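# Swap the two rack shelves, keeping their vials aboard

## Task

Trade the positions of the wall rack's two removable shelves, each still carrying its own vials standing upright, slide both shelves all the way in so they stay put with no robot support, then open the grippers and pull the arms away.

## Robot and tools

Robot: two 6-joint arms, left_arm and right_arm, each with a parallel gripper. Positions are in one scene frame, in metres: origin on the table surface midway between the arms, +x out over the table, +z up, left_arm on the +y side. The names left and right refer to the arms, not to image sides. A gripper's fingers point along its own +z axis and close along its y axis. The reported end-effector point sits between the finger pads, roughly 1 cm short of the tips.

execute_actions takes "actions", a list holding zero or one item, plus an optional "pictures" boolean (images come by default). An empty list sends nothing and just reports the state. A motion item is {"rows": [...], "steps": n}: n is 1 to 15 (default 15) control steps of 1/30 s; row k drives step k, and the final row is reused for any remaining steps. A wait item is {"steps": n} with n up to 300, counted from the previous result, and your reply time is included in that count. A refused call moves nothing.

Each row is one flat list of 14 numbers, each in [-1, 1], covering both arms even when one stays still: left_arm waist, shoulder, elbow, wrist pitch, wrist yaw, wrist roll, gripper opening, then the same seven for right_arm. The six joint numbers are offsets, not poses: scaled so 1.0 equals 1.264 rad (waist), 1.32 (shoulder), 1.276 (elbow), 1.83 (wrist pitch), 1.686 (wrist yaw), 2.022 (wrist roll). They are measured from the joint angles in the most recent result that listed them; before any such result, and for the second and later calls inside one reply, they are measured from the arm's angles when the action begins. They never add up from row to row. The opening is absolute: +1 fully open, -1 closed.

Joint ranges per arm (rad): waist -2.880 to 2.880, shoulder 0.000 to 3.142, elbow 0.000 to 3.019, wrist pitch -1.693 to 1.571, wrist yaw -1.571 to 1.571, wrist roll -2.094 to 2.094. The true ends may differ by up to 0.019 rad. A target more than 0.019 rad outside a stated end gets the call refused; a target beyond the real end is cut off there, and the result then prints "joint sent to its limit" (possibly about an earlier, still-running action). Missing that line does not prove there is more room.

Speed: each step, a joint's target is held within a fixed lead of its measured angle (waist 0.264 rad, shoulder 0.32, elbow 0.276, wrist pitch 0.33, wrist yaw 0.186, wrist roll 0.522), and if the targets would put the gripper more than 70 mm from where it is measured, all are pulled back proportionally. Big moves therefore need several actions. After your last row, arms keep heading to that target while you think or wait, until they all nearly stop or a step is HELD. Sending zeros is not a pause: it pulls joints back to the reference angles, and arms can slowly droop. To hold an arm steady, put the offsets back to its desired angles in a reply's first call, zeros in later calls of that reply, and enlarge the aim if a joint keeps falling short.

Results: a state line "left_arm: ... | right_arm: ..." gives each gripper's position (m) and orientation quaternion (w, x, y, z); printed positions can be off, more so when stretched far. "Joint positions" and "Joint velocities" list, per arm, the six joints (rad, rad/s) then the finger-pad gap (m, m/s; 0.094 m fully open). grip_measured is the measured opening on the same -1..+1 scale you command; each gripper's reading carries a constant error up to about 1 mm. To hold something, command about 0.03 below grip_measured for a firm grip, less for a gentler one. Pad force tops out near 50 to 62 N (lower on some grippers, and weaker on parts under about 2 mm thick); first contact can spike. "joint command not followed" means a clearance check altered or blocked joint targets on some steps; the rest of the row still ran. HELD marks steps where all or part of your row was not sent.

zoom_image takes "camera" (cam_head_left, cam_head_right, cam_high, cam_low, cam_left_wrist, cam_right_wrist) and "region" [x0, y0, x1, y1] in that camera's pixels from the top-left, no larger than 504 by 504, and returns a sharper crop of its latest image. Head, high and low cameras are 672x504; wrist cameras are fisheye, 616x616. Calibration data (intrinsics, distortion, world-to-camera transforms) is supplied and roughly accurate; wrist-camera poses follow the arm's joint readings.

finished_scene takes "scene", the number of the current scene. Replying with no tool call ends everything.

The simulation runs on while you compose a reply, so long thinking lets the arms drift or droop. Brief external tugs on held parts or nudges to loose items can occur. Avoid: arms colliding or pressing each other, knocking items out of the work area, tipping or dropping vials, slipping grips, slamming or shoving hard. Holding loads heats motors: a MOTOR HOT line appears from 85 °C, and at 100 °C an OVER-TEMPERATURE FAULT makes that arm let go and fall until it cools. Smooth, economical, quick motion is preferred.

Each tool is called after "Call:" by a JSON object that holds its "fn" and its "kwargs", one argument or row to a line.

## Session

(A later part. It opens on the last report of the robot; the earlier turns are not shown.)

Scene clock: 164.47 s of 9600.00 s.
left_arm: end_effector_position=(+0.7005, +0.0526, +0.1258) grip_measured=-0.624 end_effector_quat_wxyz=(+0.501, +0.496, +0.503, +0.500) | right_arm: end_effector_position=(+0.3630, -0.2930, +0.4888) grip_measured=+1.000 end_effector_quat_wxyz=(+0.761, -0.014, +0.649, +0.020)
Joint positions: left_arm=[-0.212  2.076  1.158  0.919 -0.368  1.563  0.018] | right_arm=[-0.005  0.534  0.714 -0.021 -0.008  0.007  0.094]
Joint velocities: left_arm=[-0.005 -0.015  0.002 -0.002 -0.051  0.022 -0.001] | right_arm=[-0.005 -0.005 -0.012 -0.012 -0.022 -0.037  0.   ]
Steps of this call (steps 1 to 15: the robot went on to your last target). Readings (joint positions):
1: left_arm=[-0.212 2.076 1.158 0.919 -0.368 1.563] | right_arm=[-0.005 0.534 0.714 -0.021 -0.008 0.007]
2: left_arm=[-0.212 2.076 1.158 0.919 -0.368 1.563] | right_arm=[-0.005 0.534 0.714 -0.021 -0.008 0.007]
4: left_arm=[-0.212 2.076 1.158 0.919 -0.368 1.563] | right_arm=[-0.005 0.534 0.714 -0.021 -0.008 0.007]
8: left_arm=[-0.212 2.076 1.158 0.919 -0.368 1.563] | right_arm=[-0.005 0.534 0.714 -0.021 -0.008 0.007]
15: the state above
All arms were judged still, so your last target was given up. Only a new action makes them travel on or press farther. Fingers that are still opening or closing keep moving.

Call:
{"fn": "execute_actions", "kwargs": {
  "actions": [
    {"rows":[[0,-0.005,0.02,0.005,0,0,-0.55,0,0,0,0,0,0,1],[0,-0.005,0.02,0.005,0,0,-0.4,0,0,0,0,0,0,1],[0,-0.005,0.02,0.005,0,0,-0.1,0,0,0,0,0,0,1]],"steps":12}
  ],
  "pictures": false
}}

Call:
{"fn": "execute_actions", "kwargs": {
  "actions": [
    {"rows":[[-0.008,-0.02,0,0.012,-0.003,0,-0.1,0,0,0,0,0,0,1],[-0.012,-0.028,-0.014,0.018,-0.006,0,-0.1,0,0,0,0,0,0,1],[-0.016,-0.036,-0.031,0.024,-0.009,0,-0.1,0,0,0,0,0,0,1],[-0.02,-0.044,-0.049,0.03,-0.012,0,-0.1,0,0,0,0,0,0,1],[-0.024,-0.052,-0.066,0.036,-0.015,0,-0.1,0,0,0,0,0,0,1],[-0.028,-0.06,-0.084,0.042,-0.018,0,-0.1,0,0,0,0,0,0,1],[-0.032,-0.069,-0.101,0.048,-0.021,0,-0.1,0,0,0,0,0,0,1],[-0.036,-0.077,-0.119,0.054,-0.024,0,-0.1,0,0,0,0,0,0,1],[-0.04,-0.085,-0.136,0.06,-0.027,0,-0.1,0,0,0,0,0,0,1],[-0.044,-0.093,-0.154,0.066,-0.03,0,-0.1,0,0,0,0,0,0,1]]}
  ],
  "pictures": false
}}

Call:
{"fn": "execute_actions", "kwargs": {
  "actions": [
    {"steps":15}
  ]
}}

Scene clock: 172.73 s of 9600.00 s.
left_arm: end_effector_position=(+0.7005, +0.0526, +0.1252) grip_measured=-0.101 end_effector_quat_wxyz=(+0.500, +0.496, +0.503, +0.500) | right_arm: end_effector_position=(+0.3630, -0.2930, +0.4888) grip_measured=+1.000 end_effector_quat_wxyz=(+0.761, -0.014, +0.649, +0.020)
Joint positions: left_arm=[-0.212  2.077  1.158  0.919 -0.368  1.563  0.042] | right_arm=[-0.005  0.534  0.714 -0.021 -0.008  0.007  0.094]
Joint velocities: left_arm=[-0.015  0.005  0.002 -0.007 -0.022 -0.022  0.001] | right_arm=[-0.005 -0.005 -0.002 -0.022 -0.022  0.022  0.   ]
Steps of this call (steps 1 to 90: nothing new was sent; then 4.87 s passed at rest; steps 91 to 102: all 12 steps of this action). Readings (joint positions):
91: left_arm=[-0.212 2.076 1.158 0.919 -0.368 1.563] | right_arm=[-0.005 0.534 0.714 -0.021 -0.008 0.007]
92: left_arm=[-0.212 2.077 1.158 0.919 -0.368 1.563] | right_arm=[-0.005 0.534 0.714 -0.021 -0.008 0.007]
94: left_arm=[-0.212 2.077 1.158 0.919 -0.368 1.563] | right_arm=[-0.005 0.534 0.714 -0.021 -0.008 0.007]
98: left_arm=[-0.212 2.077 1.158 0.919 -0.368 1.563] | right_arm=[-0.005 0.534 0.714 -0.021 -0.008 0.007]
102: the state above

Scene clock: 173.23 s of 9600.00 s.
left_arm: end_effector_position=(+0.6320, +0.0483, +0.1306) grip_measured=-0.101 end_effector_quat_wxyz=(+0.505, +0.496, +0.501, +0.499) | right_arm: end_effector_position=(+0.3630, -0.2930, +0.4888) grip_measured=+1.000 end_effector_quat_wxyz=(+0.761, -0.014, +0.649, +0.020)
Joint positions: left_arm=[-0.265  1.971  0.959  1.02  -0.414  1.563  0.042] | right_arm=[-0.005  0.534  0.714 -0.021 -0.008  0.007  0.094]
Joint velocities: left_arm=[-0.044 -0.015  0.007  0.051  0.022 -0.051 -0.001] | right_arm=[-0.005  0.005  0.002 -0.027 -0.037 -0.081  0.   ]
Steps of this call (steps 1 to 15: all 15 steps of this action). Readings (joint positions):
1: left_arm=[-0.212 2.076 1.158 0.919 -0.368 1.563] | right_arm=[-0.005 0.534 0.714 -0.021 -0.008 0.007]
2: left_arm=[-0.212 2.076 1.157 0.922 -0.371 1.563] | right_arm=[-0.005 0.534 0.714 -0.021 -0.008 0.007]
4: left_arm=[-0.214 2.066 1.136 0.937 -0.380 1.563] | right_arm=[-0.005 0.534 0.714 -0.021 -0.008 0.007]
8: left_arm=[-0.229 2.023 1.047 0.977 -0.401 1.563] | right_arm=[-0.005 0.534 0.714 -0.021 -0.008 0.007]
15: the state above

Scene clock: 173.73 s of 9600.00 s.
left_arm: end_effector_position=(+0.6319, +0.0482, +0.1315) grip_measured=-0.101 end_effector_quat_wxyz=(+0.505, +0.495, +0.500, +0.499) | right_arm: end_effector_position=(+0.3630, -0.2930, +0.4888) grip_measured=+1.000 end_effector_quat_wxyz=(+0.761, -0.014, +0.649, +0.020)
Joint positions: left_arm=[-0.266  1.97   0.959  1.022 -0.415  1.563  0.042] | right_arm=[-0.005  0.534  0.714 -0.021 -0.008  0.007  0.094]
Joint velocities: left_arm=[ 0.005 -0.005  0.017 -0.007 -0.007  0.037 -0.001] | right_arm=[-0.005 -0.015  0.002 -0.017  0.007  0.022  0.   ]
Steps of this call (steps 1 to 15: the robot went on to your last target). Readings (joint positions):
1: left_arm=[-0.266 1.970 0.959 1.022 -0.414 1.563] | right_arm=[-0.005 0.534 0.714 -0.021 -0.008 0.007]
2: left_arm=[-0.266 1.970 0.959 1.022 -0.414 1.563] | right_arm=[-0.005 0.534 0.714 -0.021 -0.008 0.007]
4: left_arm=[-0.266 1.970 0.959 1.022 -0.415 1.563] | right_arm=[-0.005 0.534 0.714 -0.021 -0.008 0.007]
8: left_arm=[-0.266 1.970 0.959 1.022 -0.415 1.563] | right_arm=[-0.005 0.534 0.714 -0.021 -0.008 0.007]
15: the state above
All arms were judged still, so your last target was given up. Only a new action makes them travel on or press farther. Fingers that are still opening or closing keep moving.
camera_calibration (this result's frames):
cam_left_wrist: T_world_to_cam=[[0.00296277, -0.00955694, -0.99995, 0.129519], [-0.578208, 0.815834, -0.00951045, 0.334967], [0.815884, 0.578207, -0.00310877, -0.420328], [0, 0, 0, 1]] pos_world=[0.536236, -0.0290027, 0.131391]
cam_right_wrist: T_world_to_cam=[[0.0426549, -0.999082, -0.00394203, -0.310246], [-0.435922, -0.0150607, -0.899859, 0.600567], [0.898973, 0.0401018, -0.436164, 0.0213364], [0, 0, 0, 1]] pos_world=[0.255853, -0.301772, 0.548509]

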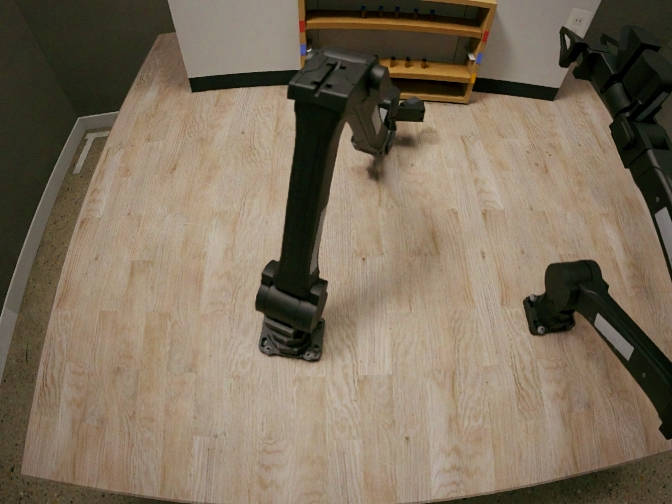

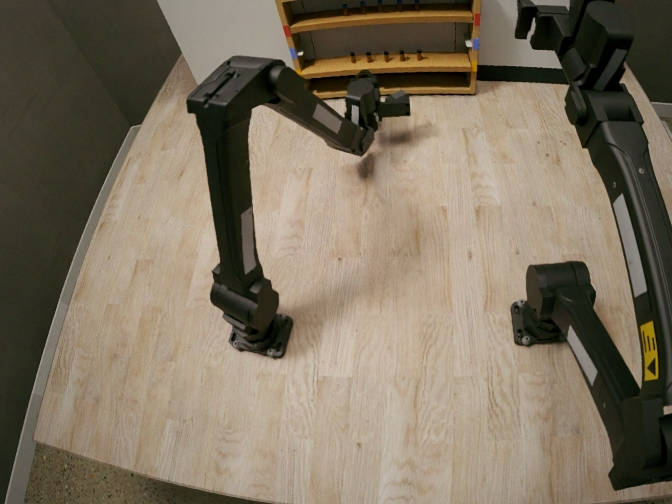

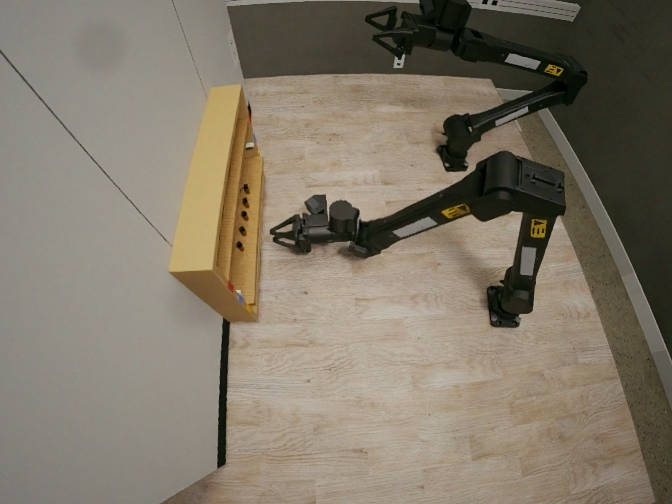

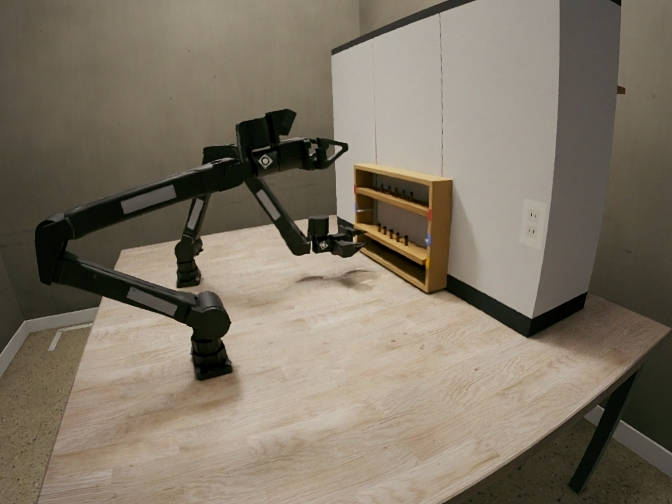

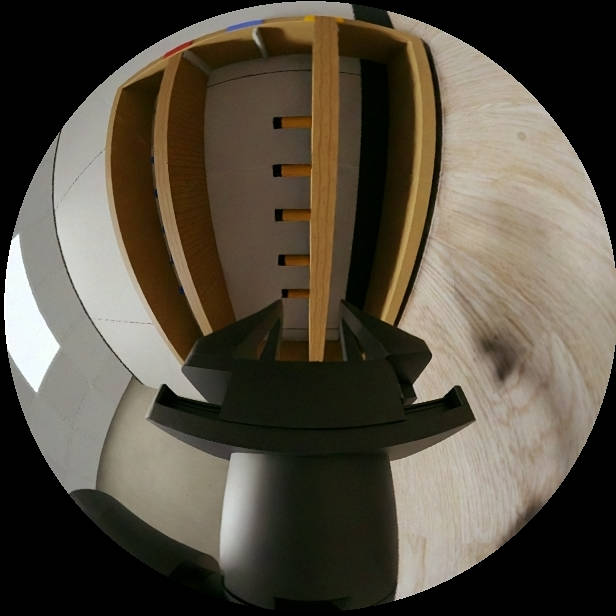

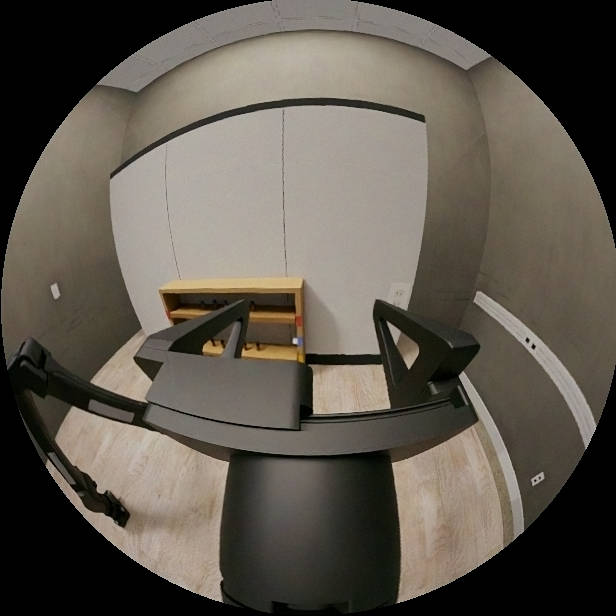

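Call:
{"fn": "execute_actions", "kwargs": {
  "actions": [
    {"rows":[[0,-0.03,0.02,-0.02,0,0,0,0,0,0,0,0,0,1],[0,-0.05,0.025,-0.04,0,0,0,0,0,0,0,0,0,1],[0,-0.075,0.03,-0.06,0,0,0,0,0,0,0,0,0,1],[0,-0.1,0.035,-0.08,0,0,0,0,0,0,0,0,0,1],[0.005,-0.125,0.04,-0.1,0,0,0,0,0,0,0,0,0,1],[0.005,-0.15,0.048,-0.12,0,0,0,0,0,0,0,0,0,1],[0.005,-0.175,0.056,-0.14,0,0,0,0,0,0,0,0,0,1],[0.01,-0.2,0.064,-0.16,0,0,0,0,0,0,0,0,0,1],[0.01,-0.22,0.072,-0.18,0,0,0,0,0,0,0,0,0,1],[0.012,-0.235,0.08,-0.2,0,0,0,0,0,0,0,0,0,1],[0.012,-0.243,0.084,-0.21,0,0,0,0,0,0,0,0,0,1]]}
  ],
  "pictures": false
}}

Call:
{"fn": "execute_actions", "kwargs": {
  "actions": [
    {"steps":30}
  ]
}}

Scene clock: 179.93 s of 9600.00 s.
left_arm: end_effector_position=(+0.6258, +0.0514, +0.2569) grip_measured=-0.001 end_effector_quat_wxyz=(+0.497, +0.503, +0.504, +0.496) | right_arm: end_effector_position=(+0.3630, -0.2930, +0.4888) grip_measured=+1.000 end_effector_quat_wxyz=(+0.761, -0.014, +0.649, +0.020)
Joint positions: left_arm=[-0.265  1.678  1.001  0.664 -0.415  1.563  0.047] | right_arm=[-0.005  0.534  0.714 -0.021 -0.008  0.007  0.094]
Joint velocities: left_arm=[ 0.024 -0.542  0.364 -0.32  -0.007 -0.007 -0.   ] | right_arm=[ 0.005 -0.005  0.007 -0.012 -0.007 -0.037  0.   ]
Steps of this call (steps 1 to 90: nothing new was sent; then 2.70 s passed at rest; steps 91 to 105: all 15 steps of this action). Readings (joint positions):
91: left_arm=[-0.266 1.969 0.959 1.016 -0.415 1.563] | right_arm=[-0.005 0.534 0.714 -0.021 -0.008 0.007]
92: left_arm=[-0.266 1.965 0.959 0.999 -0.415 1.563] | right_arm=[-0.005 0.534 0.714 -0.021 -0.008 0.007]
94: left_arm=[-0.266 1.942 0.959 0.939 -0.415 1.563] | right_arm=[-0.005 0.534 0.714 -0.021 -0.008 0.007]
98: left_arm=[-0.266 1.853 0.959 0.829 -0.415 1.563] | right_arm=[-0.005 0.534 0.714 -0.021 -0.008 0.007]
105: the state above

Scene clock: 180.93 s of 9600.00 s.
left_arm: end_effector_position=(+0.6301, +0.0523, +0.2895) grip_measured=-0.001 end_effector_quat_wxyz=(+0.510, +0.488, +0.499, +0.503) | right_arm: end_effector_position=(+0.3630, -0.2930, +0.4888) grip_measured=+1.000 end_effector_quat_wxyz=(+0.761, -0.014, +0.649, +0.020)
Joint positions: left_arm=[-0.261  1.649  1.036  0.641 -0.415  1.563  0.047] | right_arm=[-0.005  0.534  0.714 -0.021 -0.008  0.007  0.094]
Joint velocities: left_arm=[-0.005  0.005  0.002 -0.012 -0.051 -0.051 -0.   ] | right_arm=[-0.005 -0.005  0.007  0.017  0.022  0.007  0.   ]
Steps of this call (steps 1 to 30: the robot went on to your last target). Readings (joint positions):
1: left_arm=[-0.265 1.662 1.012 0.657 -0.415 1.563] | right_arm=[-0.005 0.534 0.714 -0.021 -0.008 0.007]
2: left_arm=[-0.264 1.650 1.022 0.653 -0.415 1.563] | right_arm=[-0.005 0.534 0.714 -0.021 -0.008 0.007]
4: left_arm=[-0.262 1.634 1.034 0.653 -0.415 1.563] | right_arm=[-0.005 0.534 0.714 -0.021 -0.008 0.007]
8: left_arm=[-0.261 1.634 1.036 0.647 -0.415 1.563] | right_arm=[-0.005 0.534 0.714 -0.021 -0.008 0.007]
30: the state above
All arms were judged still, so your last target was given up. Only a new action makes them travel on or press farther. Fingers that are still opening or closing keep moving.
camera_calibration (this result's frames):
cam_left_wrist: T_world_to_cam=[[0.0194409, -0.0167033, -0.999671, 0.277514], [-0.581654, 0.813055, -0.0248968, 0.338854], [0.813204, 0.581947, 0.00609099, -0.421919], [0, 0, 0, 1]] pos_world=[0.534806, -0.025337, 0.288429]
cam_right_wrist: T_world_to_cam=[[0.0426549, -0.999082, -0.00394203, -0.310246], [-0.435922, -0.0150607, -0.899859, 0.600567], [0.898973, 0.0401018, -0.436164, 0.0213364], [0, 0, 0, 1]] pos_world=[0.255853, -0.301772, 0.548509]

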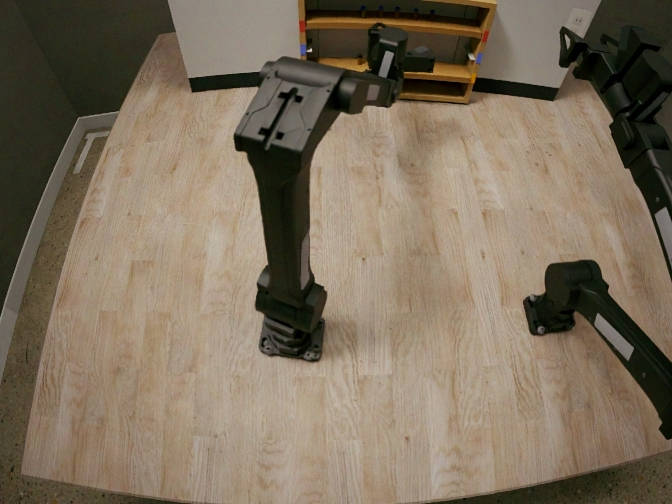

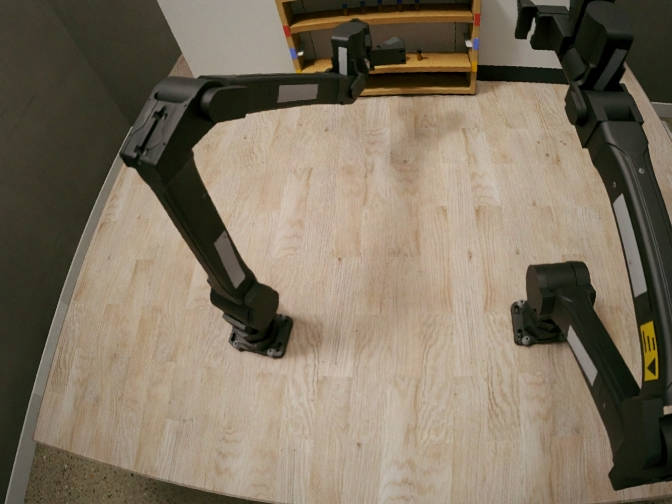

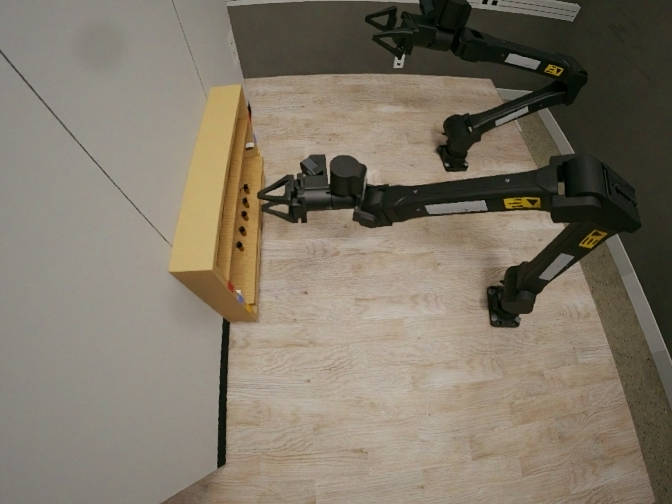

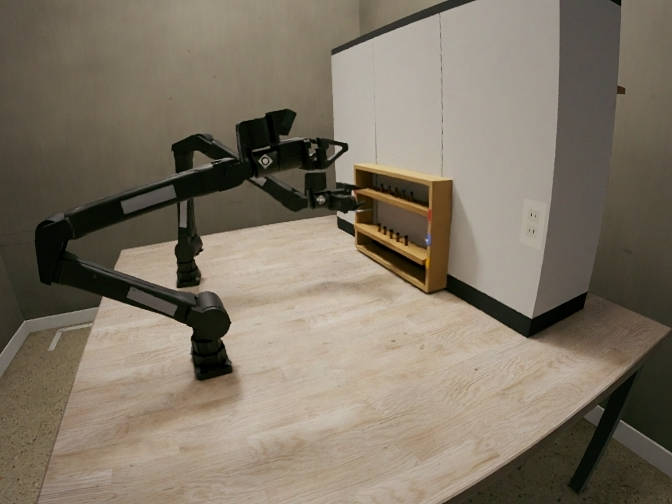

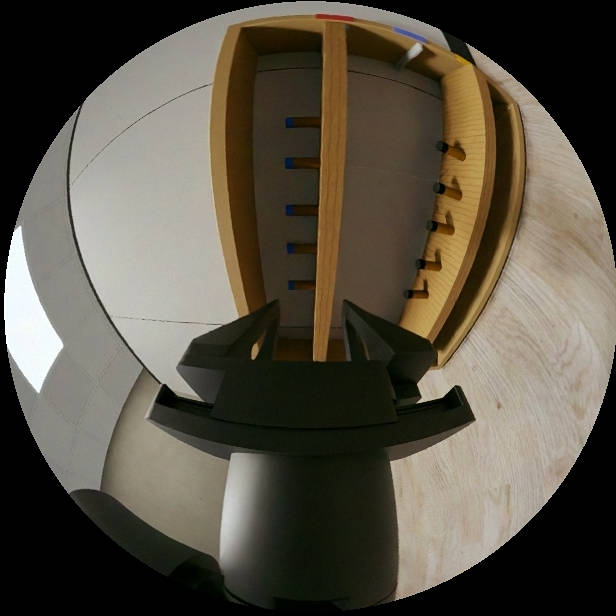

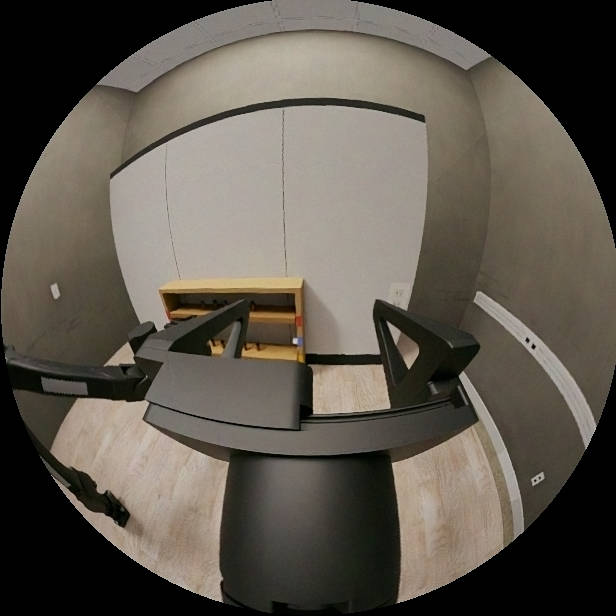

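Call:
{"fn": "execute_actions", "kwargs": {
  "actions": [
    {"rows":[[0.006,0.012,0.02,-0.004,0.002,0,0,0,0,0,0,0,0,1],[0.009,0.02,0.03,-0.006,0.004,0,0,0,0,0,0,0,0,1],[0.011,0.027,0.04,-0.008,0.006,0,0,0,0,0,0,0,0,1],[0.014,0.033,0.05,-0.01,0.007,0,0,0,0,0,0,0,0,1],[0.017,0.04,0.061,-0.012,0.009,0,0,0,0,0,0,0,0,1],[0.019,0.046,0.071,-0.014,0.011,0,0,0,0,0,0,0,0,1],[0.022,0.053,0.082,-0.016,0.013,0,0,0,0,0,0,0,0,1],[0.025,0.059,0.092,-0.018,0.015,0,0,0,0,0,0,0,0,1],[0.027,0.066,0.103,-0.02,0.016,0,0,0,0,0,0,0,0,1],[0.03,0.072,0.113,-0.022,0.018,0,0,0,0,0,0,0,0,1]]}
  ],
  "pictures": false
}}

Call:
{"fn": "execute_actions", "kwargs": {
  "actions": [
    {"steps":25}
  ],
  "pictures": false
}}

Scene clock: 187.17 s of 9600.00 s.
left_arm: end_effector_position=(+0.6687, +0.0544, +0.2625) grip_measured=-0.001 end_effector_quat_wxyz=(+0.493, +0.502, +0.507, +0.498) | right_arm: end_effector_position=(+0.3630, -0.2930, +0.4888) grip_measured=+1.000 end_effector_quat_wxyz=(+0.761, -0.014, +0.649, +0.020)
Joint positions: left_arm=[-0.23   1.752  1.127  0.605 -0.389  1.563  0.047] | right_arm=[-0.005  0.534  0.714 -0.021 -0.008  0.007  0.094]
Joint velocities: left_arm=[ 0.034 -0.024 -0.002 -0.032  0.095 -0.007  0.   ] | right_arm=[-0.024 -0.005  0.007  0.012  0.066  0.051  0.   ]
Steps of this call (steps 1 to 90: nothing new was sent; then 2.73 s passed at rest; steps 91 to 105: all 15 steps of this action). Readings (joint positions):
91: left_arm=[-0.261 1.649 1.036 0.641 -0.415 1.563] | right_arm=[-0.005 0.534 0.714 -0.021 -0.008 0.007]
92: left_arm=[-0.261 1.651 1.036 0.641 -0.413 1.563] | right_arm=[-0.005 0.534 0.714 -0.021 -0.008 0.007]
94: left_arm=[-0.261 1.658 1.038 0.637 -0.409 1.563] | right_arm=[-0.005 0.534 0.714 -0.021 -0.008 0.007]
98: left_arm=[-0.252 1.700 1.073 0.621 -0.396 1.563] | right_arm=[-0.005 0.534 0.714 -0.021 -0.008 0.007]
105: the state above

Scene clock: 188.00 s of 9600.00 s.
left_arm: end_effector_position=(+0.6689, +0.0549, +0.2626) grip_measured=-0.001 end_effector_quat_wxyz=(+0.493, +0.502, +0.507, +0.498) | right_arm: end_effector_position=(+0.3630, -0.2930, +0.4888) grip_measured=+1.000 end_effector_quat_wxyz=(+0.761, -0.014, +0.649, +0.020)
Joint positions: left_arm=[-0.229  1.752  1.127  0.605 -0.388  1.563  0.047] | right_arm=[-0.005  0.534  0.714 -0.021 -0.008  0.007  0.094]
Joint velocities: left_arm=[ 0.005 -0.005 -0.012 -0.022  0.037  0.007 -0.001] | right_arm=[ 0.005 -0.015 -0.002 -0.007 -0.022  0.037  0.   ]
Steps of this call (steps 1 to 15: the robot went on to your last target; steps 16 to 25: nothing new was sent). Readings (joint positions):
1: left_arm=[-0.229 1.752 1.127 0.605 -0.389 1.563] | right_arm=[-0.005 0.534 0.714 -0.021 -0.008 0.007]
2: left_arm=[-0.229 1.752 1.127 0.605 -0.389 1.563] | right_arm=[-0.005 0.534 0.714 -0.021 -0.008 0.007]
4: left_arm=[-0.229 1.752 1.127 0.605 -0.388 1.563] | right_arm=[-0.005 0.534 0.714 -0.021 -0.008 0.007]
8: left_arm=[-0.229 1.752 1.127 0.605 -0.388 1.563] | right_arm=[-0.005 0.534 0.714 -0.021 -0.008 0.007]
25: the state above
All arms were judged still, so your last target was given up. Only a new action makes them travel on or press farther. Fingers that are still opening or closing keep moving.

Call:
{"fn": "execute_actions", "kwargs": {
  "actions": [
    {"rows":[[0,-0.005,0.045,0,0,0,0,0,0,0,0,0,0,1],[0,-0.005,0.055,0,0,0,0,0,0,0,0,0,0,1],[0,-0.005,0.058,0,0,0,0,0,0,0,0,0,0,1],[0.004,-0.005,0.06,0,0,0,0,0,0,0,0,0,0,1],[0.006,0.001,0.07,-0.004,0.002,0,0,0,0,0,0,0,0,1],[0.008,0.008,0.08,-0.006,0.004,0,0,0,0,0,0,0,0,1],[0.01,0.014,0.089,-0.009,0.006,0,0,0,0,0,0,0,0,1],[0.012,0.021,0.099,-0.011,0.008,0,0,0,0,0,0,0,0,1],[0.014,0.027,0.109,-0.014,0.009,0,0,0,0,0,0,0,0,1],[0.016,0.033,0.118,-0.016,0.011,0,0,0,0,0,0,0,0,1],[0.018,0.04,0.128,-0.019,0.013,0,0,0,0,0,0,0,0,1],[0.02,0.046,0.138,-0.021,0.015,0,0,0,0,0,0,0,0,1],[0.022,0.053,0.147,-0.024,0.016,0,0,0,0,0,0,0,0,1],[0.024,0.059,0.157,-0.026,0.018,0,0,0,0,0,0,0,0,1]]}
  ],
  "pictures": false
}}

Call:
{"fn": "execute_actions", "kwargs": {
  "actions": [
    {"steps":25}
  ]
}}

Scene clock: 194.30 s of 9600.00 s.
left_arm: end_effector_position=(+0.7060, +0.0460, +0.2853) grip_measured=-0.001 end_effector_quat_wxyz=(+0.508, +0.494, +0.499, +0.499) | right_arm: end_effector_position=(+0.3630, -0.2930, +0.4888) grip_measured=+1.000 end_effector_quat_wxyz=(+0.761, -0.014, +0.649, +0.020)
Joint positions: left_arm=[-0.216  1.812  1.261  0.567 -0.363  1.563  0.047] | right_arm=[-0.005  0.534  0.714 -0.021 -0.008  0.007  0.094]
Joint velocities: left_arm=[ 0.083  0.288  0.276 -0.061  0.066 -0.022  0.001] | right_arm=[ 0.005  0.015 -0.017  0.007 -0.022  0.022  0.   ]
Steps of this call (steps 1 to 90: nothing new was sent; then 2.80 s passed at rest; steps 91 to 105: all 15 steps of this action). Readings (joint positions):
91: left_arm=[-0.229 1.752 1.127 0.605 -0.388 1.563] | right_arm=[-0.005 0.534 0.714 -0.021 -0.008 0.007]
92: left_arm=[-0.229 1.752 1.128 0.605 -0.388 1.563] | right_arm=[-0.005 0.534 0.714 -0.021 -0.008 0.007]
94: left_arm=[-0.229 1.752 1.134 0.605 -0.388 1.563] | right_arm=[-0.005 0.534 0.714 -0.021 -0.008 0.007]
98: left_arm=[-0.229 1.759 1.171 0.596 -0.382 1.563] | right_arm=[-0.005 0.534 0.714 -0.021 -0.008 0.007]
105: the state above

Scene clock: 195.13 s of 9600.00 s.
left_arm: end_effector_position=(+0.7137, +0.0511, +0.2744) grip_measured=-0.001 end_effector_quat_wxyz=(+0.500, +0.497, +0.504, +0.499) | right_arm: end_effector_position=(+0.3630, -0.2930, +0.4888) grip_measured=+1.000 end_effector_quat_wxyz=(+0.761, -0.014, +0.649, +0.020)
Joint positions: left_arm=[-0.206  1.835  1.273  0.56  -0.362  1.563  0.047] | right_arm=[-0.005  0.534  0.714 -0.021 -0.008  0.007  0.094]
Joint velocities: left_arm=[-0.015  0.005 -0.002 -0.007  0.037 -0.037  0.   ] | right_arm=[-0.005 -0.015 -0.007 -0.002 -0.022 -0.022  0.   ]
Steps of this call (steps 1 to 25: the robot went on to your last target). Readings (joint positions):
1: left_arm=[-0.214 1.820 1.268 0.565 -0.362 1.563] | right_arm=[-0.005 0.534 0.714 -0.021 -0.008 0.007]
2: left_arm=[-0.211 1.826 1.273 0.564 -0.362 1.563] | right_arm=[-0.005 0.534 0.714 -0.021 -0.008 0.007]
4: left_arm=[-0.208 1.833 1.273 0.562 -0.362 1.563] | right_arm=[-0.005 0.534 0.714 -0.021 -0.008 0.007]
8: left_arm=[-0.206 1.835 1.273 0.560 -0.362 1.563] | right_arm=[-0.005 0.534 0.714 -0.021 -0.008 0.007]
25: the state above
camera_calibration (this result's frames):
cam_left_wrist: T_world_to_cam=[[-0.00820654, -0.00476067, -0.999955, 0.279918], [-0.583535, 0.812088, 0.000922763, 0.382367], [0.812047, 0.583516, -0.00944244, -0.484161], [0, 0, 0, 1]] pos_world=[0.618583, -0.0266676, 0.274981]
cam_right_wrist: T_world_to_cam=[[0.0426549, -0.999082, -0.00394203, -0.310246], [-0.435922, -0.0150607, -0.899859, 0.600567], [0.898973, 0.0401018, -0.436164, 0.0213364], [0, 0, 0, 1]] pos_world=[0.255853, -0.301772, 0.548509]

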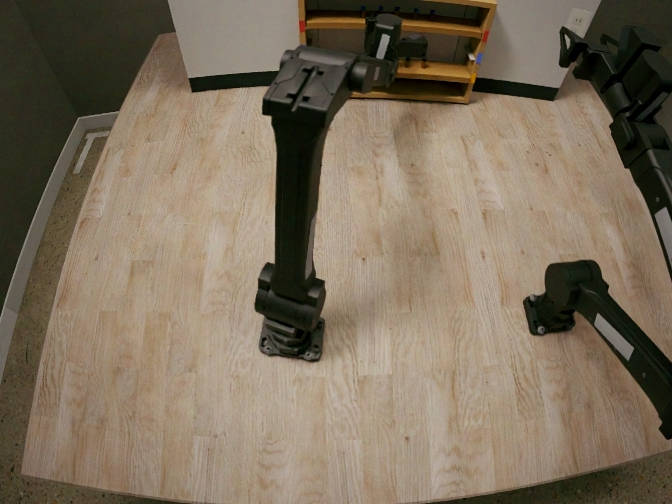

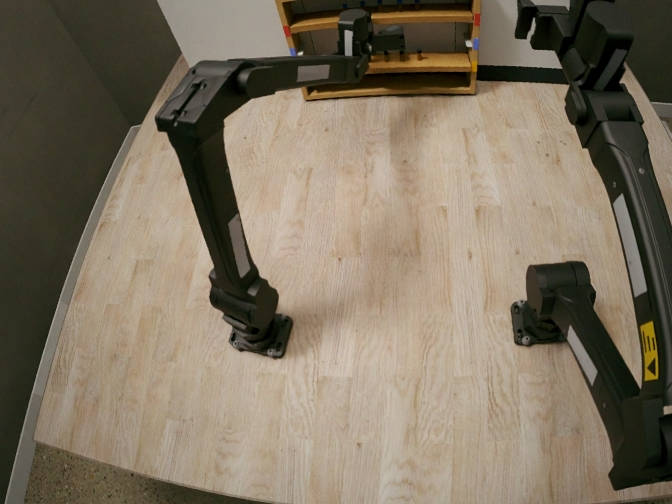

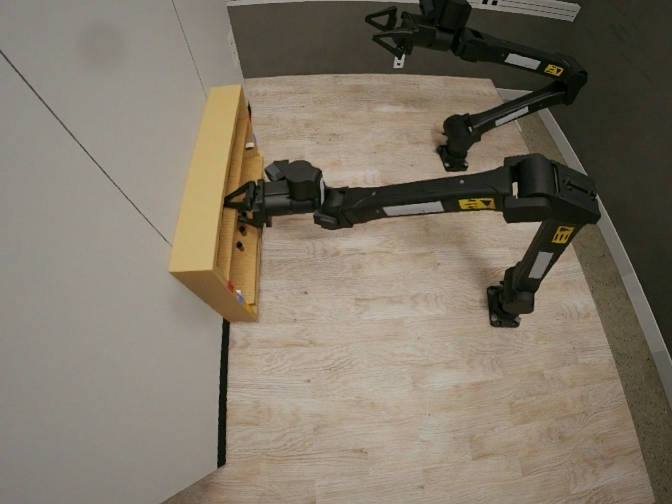

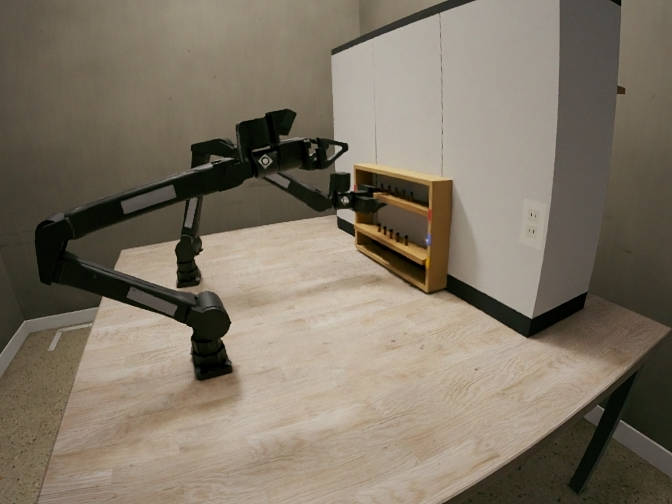

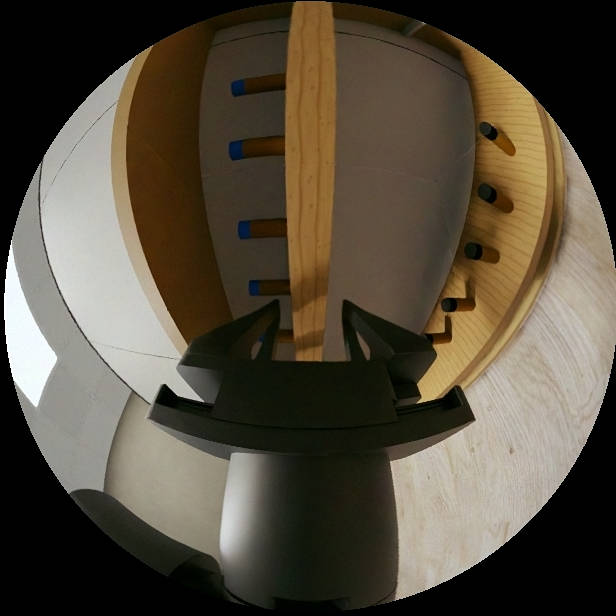

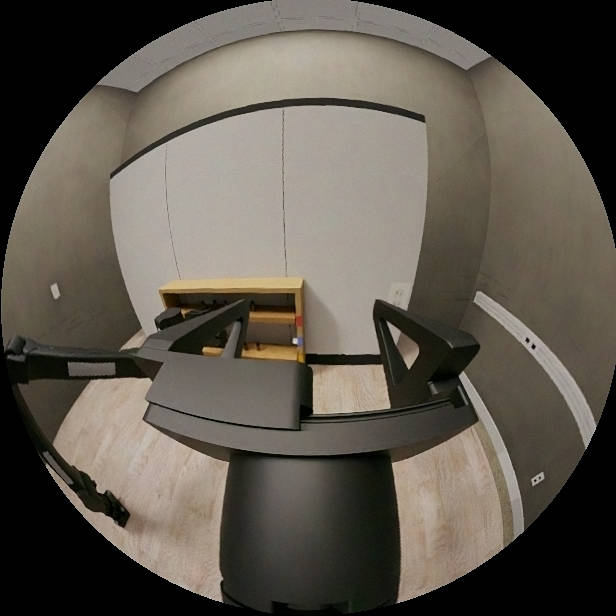

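Call:
{"fn": "execute_actions", "kwargs": {
  "actions": [
    {"rows":[[0,0,0.025,0,0,0,-0.2,0,0,0,0,0,0,1],[0,0,0.025,0,0,0,-0.35,0,0,0,0,0,0,1],[0,0,0.025,0,0,0,-0.45,0,0,0,0,0,0,1],[0,0,0.025,0,0,0,-0.5,0,0,0,0,0,0,1],[0,0,0.025,0,0,0,-0.54,0,0,0,0,0,0,1],[0,0,0.025,0,0,0,-0.57,0,0,0,0,0,0,1],[0,0,0.025,0,0,0,-0.59,0,0,0,0,0,0,1],[0,0,0.025,0,0,0,-0.61,0,0,0,0,0,0,1],[0,0,0.025,0,0,0,-0.63,0,0,0,0,0,0,1],[0,0,0.025,0,0,0,-0.65,0,0,0,0,0,0,1],[0,0,0.025,0,0,0,-0.66,0,0,0,0,0,0,1]]}
  ],
  "pictures": false
}}

Scene clock: 200.27 s of 9600.00 s.
left_arm: end_effector_position=(+0.7137, +0.0511, +0.2752) grip_measured=-0.625 end_effector_quat_wxyz=(+0.501, +0.496, +0.503, +0.500) | right_arm: end_effector_position=(+0.3630, -0.2930, +0.4888) grip_measured=+1.000 end_effector_quat_wxyz=(+0.761, -0.014, +0.649, +0.020)
Joint positions: left_arm=[-0.206  1.834  1.274  0.562 -0.362  1.564  0.018] | right_arm=[-0.005  0.534  0.714 -0.021 -0.008  0.007  0.094]
Joint velocities: left_arm=[ 0.005  0.005  0.007 -0.012 -0.037 -0.007  0.   ] | right_arm=[-0.005  0.005 -0.002  0.002  0.037 -0.037  0.   ]
Steps of this call (steps 1 to 15: the robot went on to your last target; steps 16 to 90: nothing new was sent; then 1.63 s passed at rest; steps 91 to 105: all 15 steps of this action). Readings (joint positions):
91: left_arm=[-0.206 1.835 1.273 0.560 -0.362 1.563] | right_arm=[-0.005 0.534 0.714 -0.021 -0.008 0.007]
92: left_arm=[-0.206 1.835 1.273 0.560 -0.362 1.563] | right_arm=[-0.005 0.534 0.714 -0.021 -0.008 0.007]
94: left_arm=[-0.206 1.835 1.273 0.560 -0.362 1.563] | right_arm=[-0.005 0.534 0.714 -0.021 -0.008 0.007]
98: left_arm=[-0.206 1.834 1.273 0.561 -0.362 1.563] | right_arm=[-0.005 0.534 0.714 -0.021 -0.008 0.007]
105: the state above

Call:
{"fn": "execute_actions", "kwargs": {
  "actions": [
    {"rows":[[-0.005,-0.02,0.025,0.012,0,-0.004,-0.66,0,0,0,0,0,0,1],[-0.008,-0.03,0.022,0.02,-0.001,-0.008,-0.66,0,0,0,0,0,0,1],[-0.01,-0.038,0.018,0.025,-0.002,-0.012,-0.66,0,0,0,0,0,0,1],[-0.012,-0.044,0.01,0.027,-0.004,-0.012,-0.66,0,0,0,0,0,0,1],[-0.014,-0.05,0.002,0.028,-0.005,-0.012,-0.66,0,0,0,0,0,0,1],[-0.015,-0.056,-0.006,0.03,-0.006,-0.012,-0.66,0,0,0,0,0,0,1],[-0.017,-0.063,-0.014,0.031,-0.008,-0.012,-0.66,0,0,0,0,0,0,1],[-0.019,-0.069,-0.022,0.032,-0.009,-0.012,-0.66,0,0,0,0,0,0,1],[-0.021,-0.075,-0.03,0.034,-0.01,-0.012,-0.66,0,0,0,0,0,0,1],[-0.022,-0.081,-0.038,0.035,-0.012,-0.012,-0.66,0,0,0,0,0,0,1],[-0.024,-0.087,-0.046,0.036,-0.013,-0.012,-0.66,0,0,0,0,0,0,1],[-0.026,-0.094,-0.054,0.038,-0.014,-0.012,-0.66,0,0,0,0,0,0,1],[-0.028,-0.1,-0.062,0.039,-0.016,-0.012,-0.66,0,0,0,0,0,0,1],[-0.029,-0.106,-0.07,0.041,-0.017,-0.012,-0.66,0,0,0,0,0,0,1],[-0.031,-0.112,-0.078,0.042,-0.018,-0.012,-0.66,0,0,0,0,0,0,1]]}
  ],
  "pictures": false
}}

Call:
{"fn": "execute_actions", "kwargs": {
  "actions": [
    {"steps":30}
  ],
  "pictures": false
}}

Scene clock: 205.93 s of 9600.00 s.
left_arm: end_effector_position=(+0.6795, +0.0510, +0.2790) grip_measured=-0.625 end_effector_quat_wxyz=(+0.501, +0.495, +0.504, +0.501) | right_arm: end_effector_position=(+0.3630, -0.2930, +0.4888) grip_measured=+1.000 end_effector_quat_wxyz=(+0.761, -0.014, +0.649, +0.020)
Joint positions: left_arm=[-0.229  1.76   1.173  0.59  -0.387  1.563  0.018] | right_arm=[-0.005  0.534  0.714 -0.021 -0.008  0.007  0.094]
Joint velocities: left_arm=[-0.093 -0.239 -0.286  0.046 -0.051  0.007 -0.   ] | right_arm=[ 0.005 -0.015  0.002  0.007  0.007 -0.051  0.   ]
Steps of this call (steps 1 to 15: the robot went on to your last target; steps 16 to 90: nothing new was sent; then 2.17 s passed at rest; steps 91 to 105: all 15 steps of this action). Readings (joint positions):
91: left_arm=[-0.206 1.833 1.274 0.564 -0.362 1.564] | right_arm=[-0.005 0.534 0.714 -0.021 -0.008 0.007]
92: left_arm=[-0.206 1.833 1.274 0.567 -0.362 1.564] | right_arm=[-0.005 0.534 0.714 -0.021 -0.008 0.007]
94: left_arm=[-0.206 1.833 1.274 0.570 -0.362 1.564] | right_arm=[-0.005 0.534 0.714 -0.021 -0.008 0.007]
98: left_arm=[-0.210 1.820 1.253 0.579 -0.370 1.564] | right_arm=[-0.005 0.534 0.714 -0.021 -0.008 0.007]
105: the state above

Scene clock: 206.93 s of 9600.00 s.
left_arm: end_effector_position=(+0.6711, +0.0478, +0.2821) grip_measured=-0.625 end_effector_quat_wxyz=(+0.504, +0.495, +0.502, +0.499) | right_arm: end_effector_position=(+0.3630, -0.2930, +0.4888) grip_measured=+1.000 end_effector_quat_wxyz=(+0.761, -0.014, +0.649, +0.020)
Joint positions: left_arm=[-0.238  1.741  1.153  0.594 -0.389  1.563  0.018] | right_arm=[-0.005  0.534  0.714 -0.021 -0.008  0.007  0.094]
Joint velocities: left_arm=[ 0.005 -0.024  0.007  0.002  0.007 -0.007  0.001] | right_arm=[-0.005 -0.005  0.012 -0.002 -0.066  0.037  0.   ]
Steps of this call (steps 1 to 30: the robot went on to your last target). Readings (joint positions):
1: left_arm=[-0.231 1.752 1.164 0.591 -0.388 1.563] | right_arm=[-0.005 0.534 0.714 -0.021 -0.008 0.007]
2: left_arm=[-0.234 1.746 1.158 0.591 -0.388 1.563] | right_arm=[-0.005 0.534 0.714 -0.021 -0.008 0.007]
4: left_arm=[-0.237 1.741 1.153 0.592 -0.388 1.563] | right_arm=[-0.005 0.534 0.714 -0.021 -0.008 0.007]
8: left_arm=[-0.238 1.741 1.153 0.594 -0.389 1.563] | right_arm=[-0.005 0.534 0.714 -0.021 -0.008 0.007]
30: the state above
All arms were judged still, so your last target was given up. Only a new action makes them travel on or press farther. Fingers that are still opening or closing keep moving.

Call:
{"fn": "execute_actions", "kwargs": {
  "actions": [
    {"rows":[[-0.005,-0.042,0.014,0.025,-0.002,-0.012,-0.66,0,0,0,0,0,0,1],[-0.007,-0.047,0.007,0.026,-0.003,-0.012,-0.66,0,0,0,0,0,0,1],[-0.008,-0.053,0,0.027,-0.005,-0.012,-0.66,0,0,0,0,0,0,1],[-0.01,-0.058,-0.007,0.028,-0.006,-0.012,-0.66,0,0,0,0,0,0,1],[-0.011,-0.063,-0.014,0.03,-0.007,-0.012,-0.66,0,0,0,0,0,0,1],[-0.013,-0.068,-0.021,0.031,-0.009,-0.012,-0.66,0,0,0,0,0,0,1],[-0.014,-0.074,-0.028,0.032,-0.01,-0.012,-0.66,0,0,0,0,0,0,1],[-0.016,-0.079,-0.035,0.033,-0.011,-0.012,-0.66,0,0,0,0,0,0,1],[-0.018,-0.084,-0.043,0.034,-0.013,-0.012,-0.66,0,0,0,0,0,0,1],[-0.019,-0.09,-0.05,0.035,-0.014,-0.012,-0.66,0,0,0,0,0,0,1],[-0.021,-0.095,-0.057,0.036,-0.016,-0.012,-0.66,0,0,0,0,0,0,1],[-0.022,-0.1,-0.064,0.038,-0.017,-0.012,-0.66,0,0,0,0,0,0,1],[-0.024,-0.105,-0.071,0.039,-0.018,-0.012,-0.66,0,0,0,0,0,0,1],[-0.025,-0.111,-0.078,0.04,-0.02,-0.012,-0.66,0,0,0,0,0,0,1],[-0.027,-0.116,-0.085,0.041,-0.021,-0.012,-0.66,0,0,0,0,0,0,1]]}
  ],
  "pictures": false
}}

Call:
{"fn": "execute_actions", "kwargs": {
  "actions": [
    {"steps":30}
  ]
}}

Scene clock: 213.10 s of 9600.00 s.
left_arm: end_effector_position=(+0.6329, +0.0533, +0.2816) grip_measured=-0.625 end_effector_quat_wxyz=(+0.501, +0.494, +0.505, +0.500) | right_arm: end_effector_position=(+0.3630, -0.2930, +0.4888) grip_measured=+1.000 end_effector_quat_wxyz=(+0.761, -0.014, +0.649, +0.020)
Joint positions: left_arm=[-0.259  1.657  1.041  0.619 -0.418  1.561  0.018] | right_arm=[-0.005  0.534  0.714 -0.021 -0.008  0.007  0.094]
Joint velocities: left_arm=[-0.063 -0.23  -0.242  0.071 -0.007 -0.022 -0.001] | right_arm=[-0.015 -0.015  0.002 -0.002 -0.007 -0.037  0.   ]
Steps of this call (steps 1 to 90: nothing new was sent; then 2.67 s passed at rest; steps 91 to 105: all 15 steps of this action). Readings (joint positions):
91: left_arm=[-0.238 1.741 1.153 0.594 -0.389 1.563] | right_arm=[-0.005 0.534 0.714 -0.021 -0.008 0.007]
92: left_arm=[-0.238 1.741 1.153 0.594 -0.389 1.563] | right_arm=[-0.005 0.534 0.714 -0.021 -0.008 0.007]
94: left_arm=[-0.238 1.736 1.144 0.598 -0.393 1.563] | right_arm=[-0.005 0.534 0.714 -0.021 -0.008 0.007]
98: left_arm=[-0.240 1.714 1.108 0.607 -0.401 1.561] | right_arm=[-0.005 0.534 0.714 -0.021 -0.008 0.007]
105: the state above

Scene clock: 214.10 s of 9600.00 s.
left_arm: end_effector_position=(+0.6259, +0.0535, +0.2871) grip_measured=-0.625 end_effector_quat_wxyz=(+0.505, +0.491, +0.503, +0.501) | right_arm: end_effector_position=(+0.3630, -0.2930, +0.4888) grip_measured=+1.000 end_effector_quat_wxyz=(+0.761, -0.014, +0.649, +0.020)
Joint positions: left_arm=[-0.263  1.637  1.025  0.625 -0.421  1.561  0.018] | right_arm=[-0.005  0.534  0.714 -0.021 -0.008  0.007  0.094]
Joint velocities: left_arm=[-0.015 -0.005 -0.007 -0.012 -0.007 -0.022 -0.001] | right_arm=[ 0.005 -0.005 -0.017 -0.007 -0.037 -0.007  0.   ]
Steps of this call (steps 1 to 30: the robot went on to your last target). Readings (joint positions):
1: left_arm=[-0.261 1.650 1.034 0.620 -0.420 1.561] | right_arm=[-0.005 0.534 0.714 -0.021 -0.008 0.007]
2: left_arm=[-0.262 1.645 1.028 0.621 -0.420 1.561] | right_arm=[-0.005 0.534 0.714 -0.021 -0.008 0.007]
4: left_arm=[-0.263 1.639 1.025 0.622 -0.420 1.561] | right_arm=[-0.005 0.534 0.714 -0.021 -0.008 0.007]
8: left_arm=[-0.263 1.637 1.025 0.625 -0.421 1.561] | right_arm=[-0.005 0.534 0.714 -0.021 -0.008 0.007]
30: the state above
All arms were judged still, so your last target was given up. Only a new action makes them travel on or press farther. Fingers that are still opening or closing keep moving.
camera_calibration (this result's frames):
cam_left_wrist: T_world_to_cam=[[0.00513409, -0.0131802, -0.9999, 0.284035], [-0.584987, 0.810927, -0.0136929, 0.334301], [0.811027, 0.584998, -0.00354687, -0.41522], [0, 0, 0, 1]] pos_world=[0.530858, -0.0244468, 0.287111]
cam_right_wrist: T_world_to_cam=[[0.0426549, -0.999082, -0.00394203, -0.310246], [-0.435922, -0.0150607, -0.899859, 0.600567], [0.898973, 0.0401018, -0.436164, 0.0213364], [0, 0, 0, 1]] pos_world=[0.255853, -0.301772, 0.548509]

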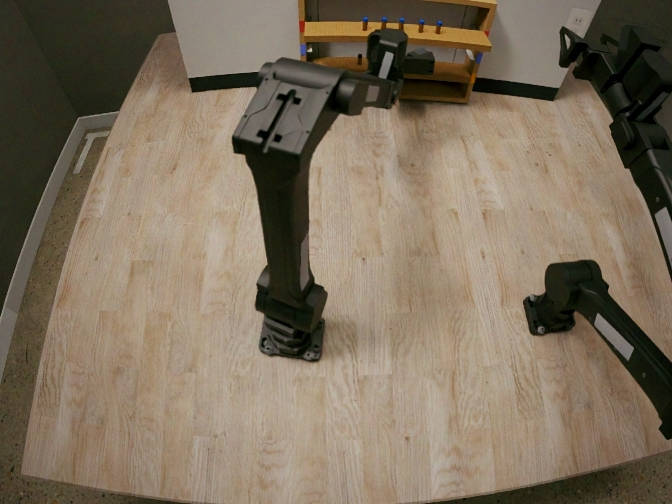

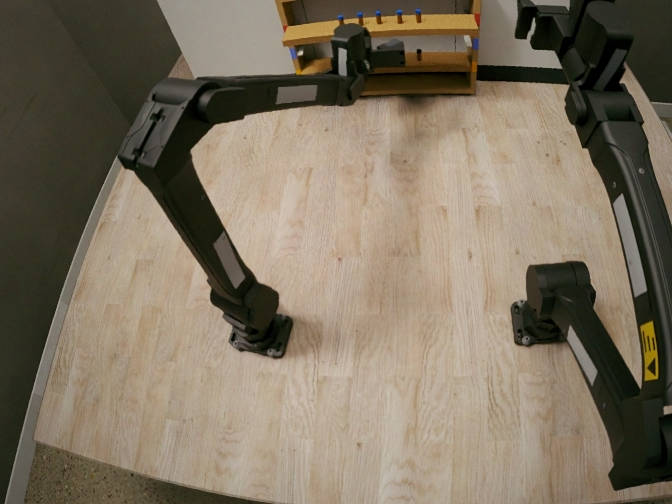

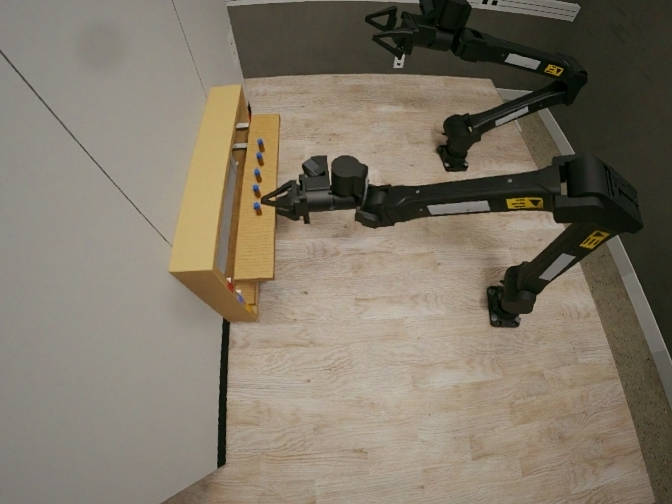

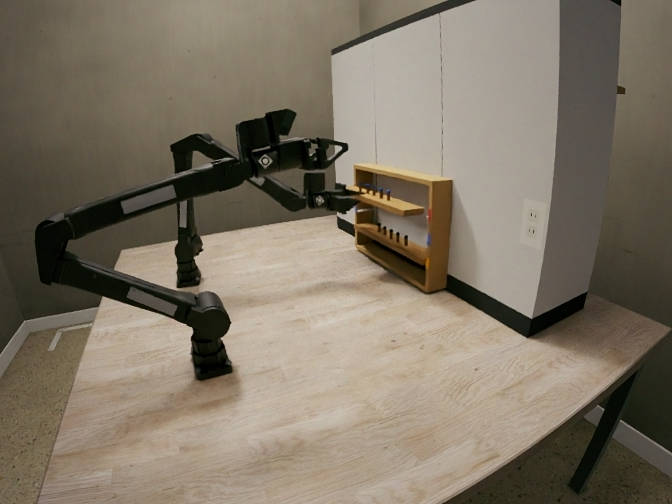

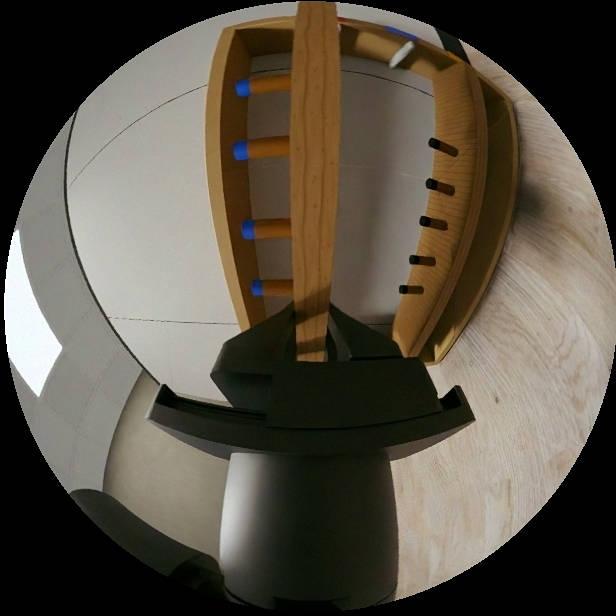

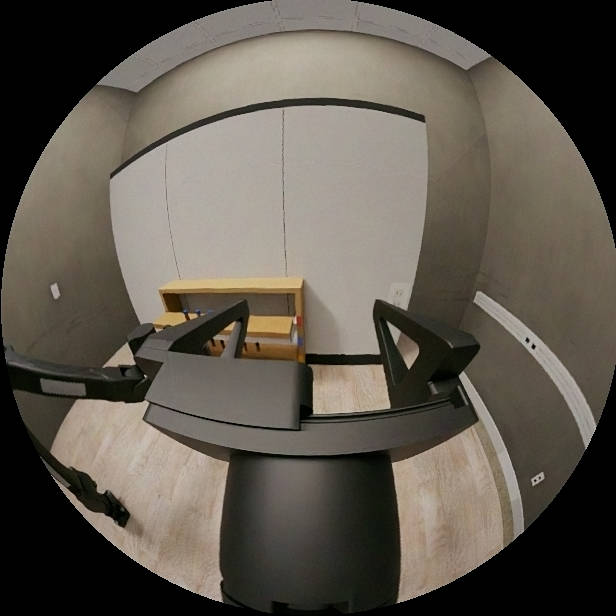

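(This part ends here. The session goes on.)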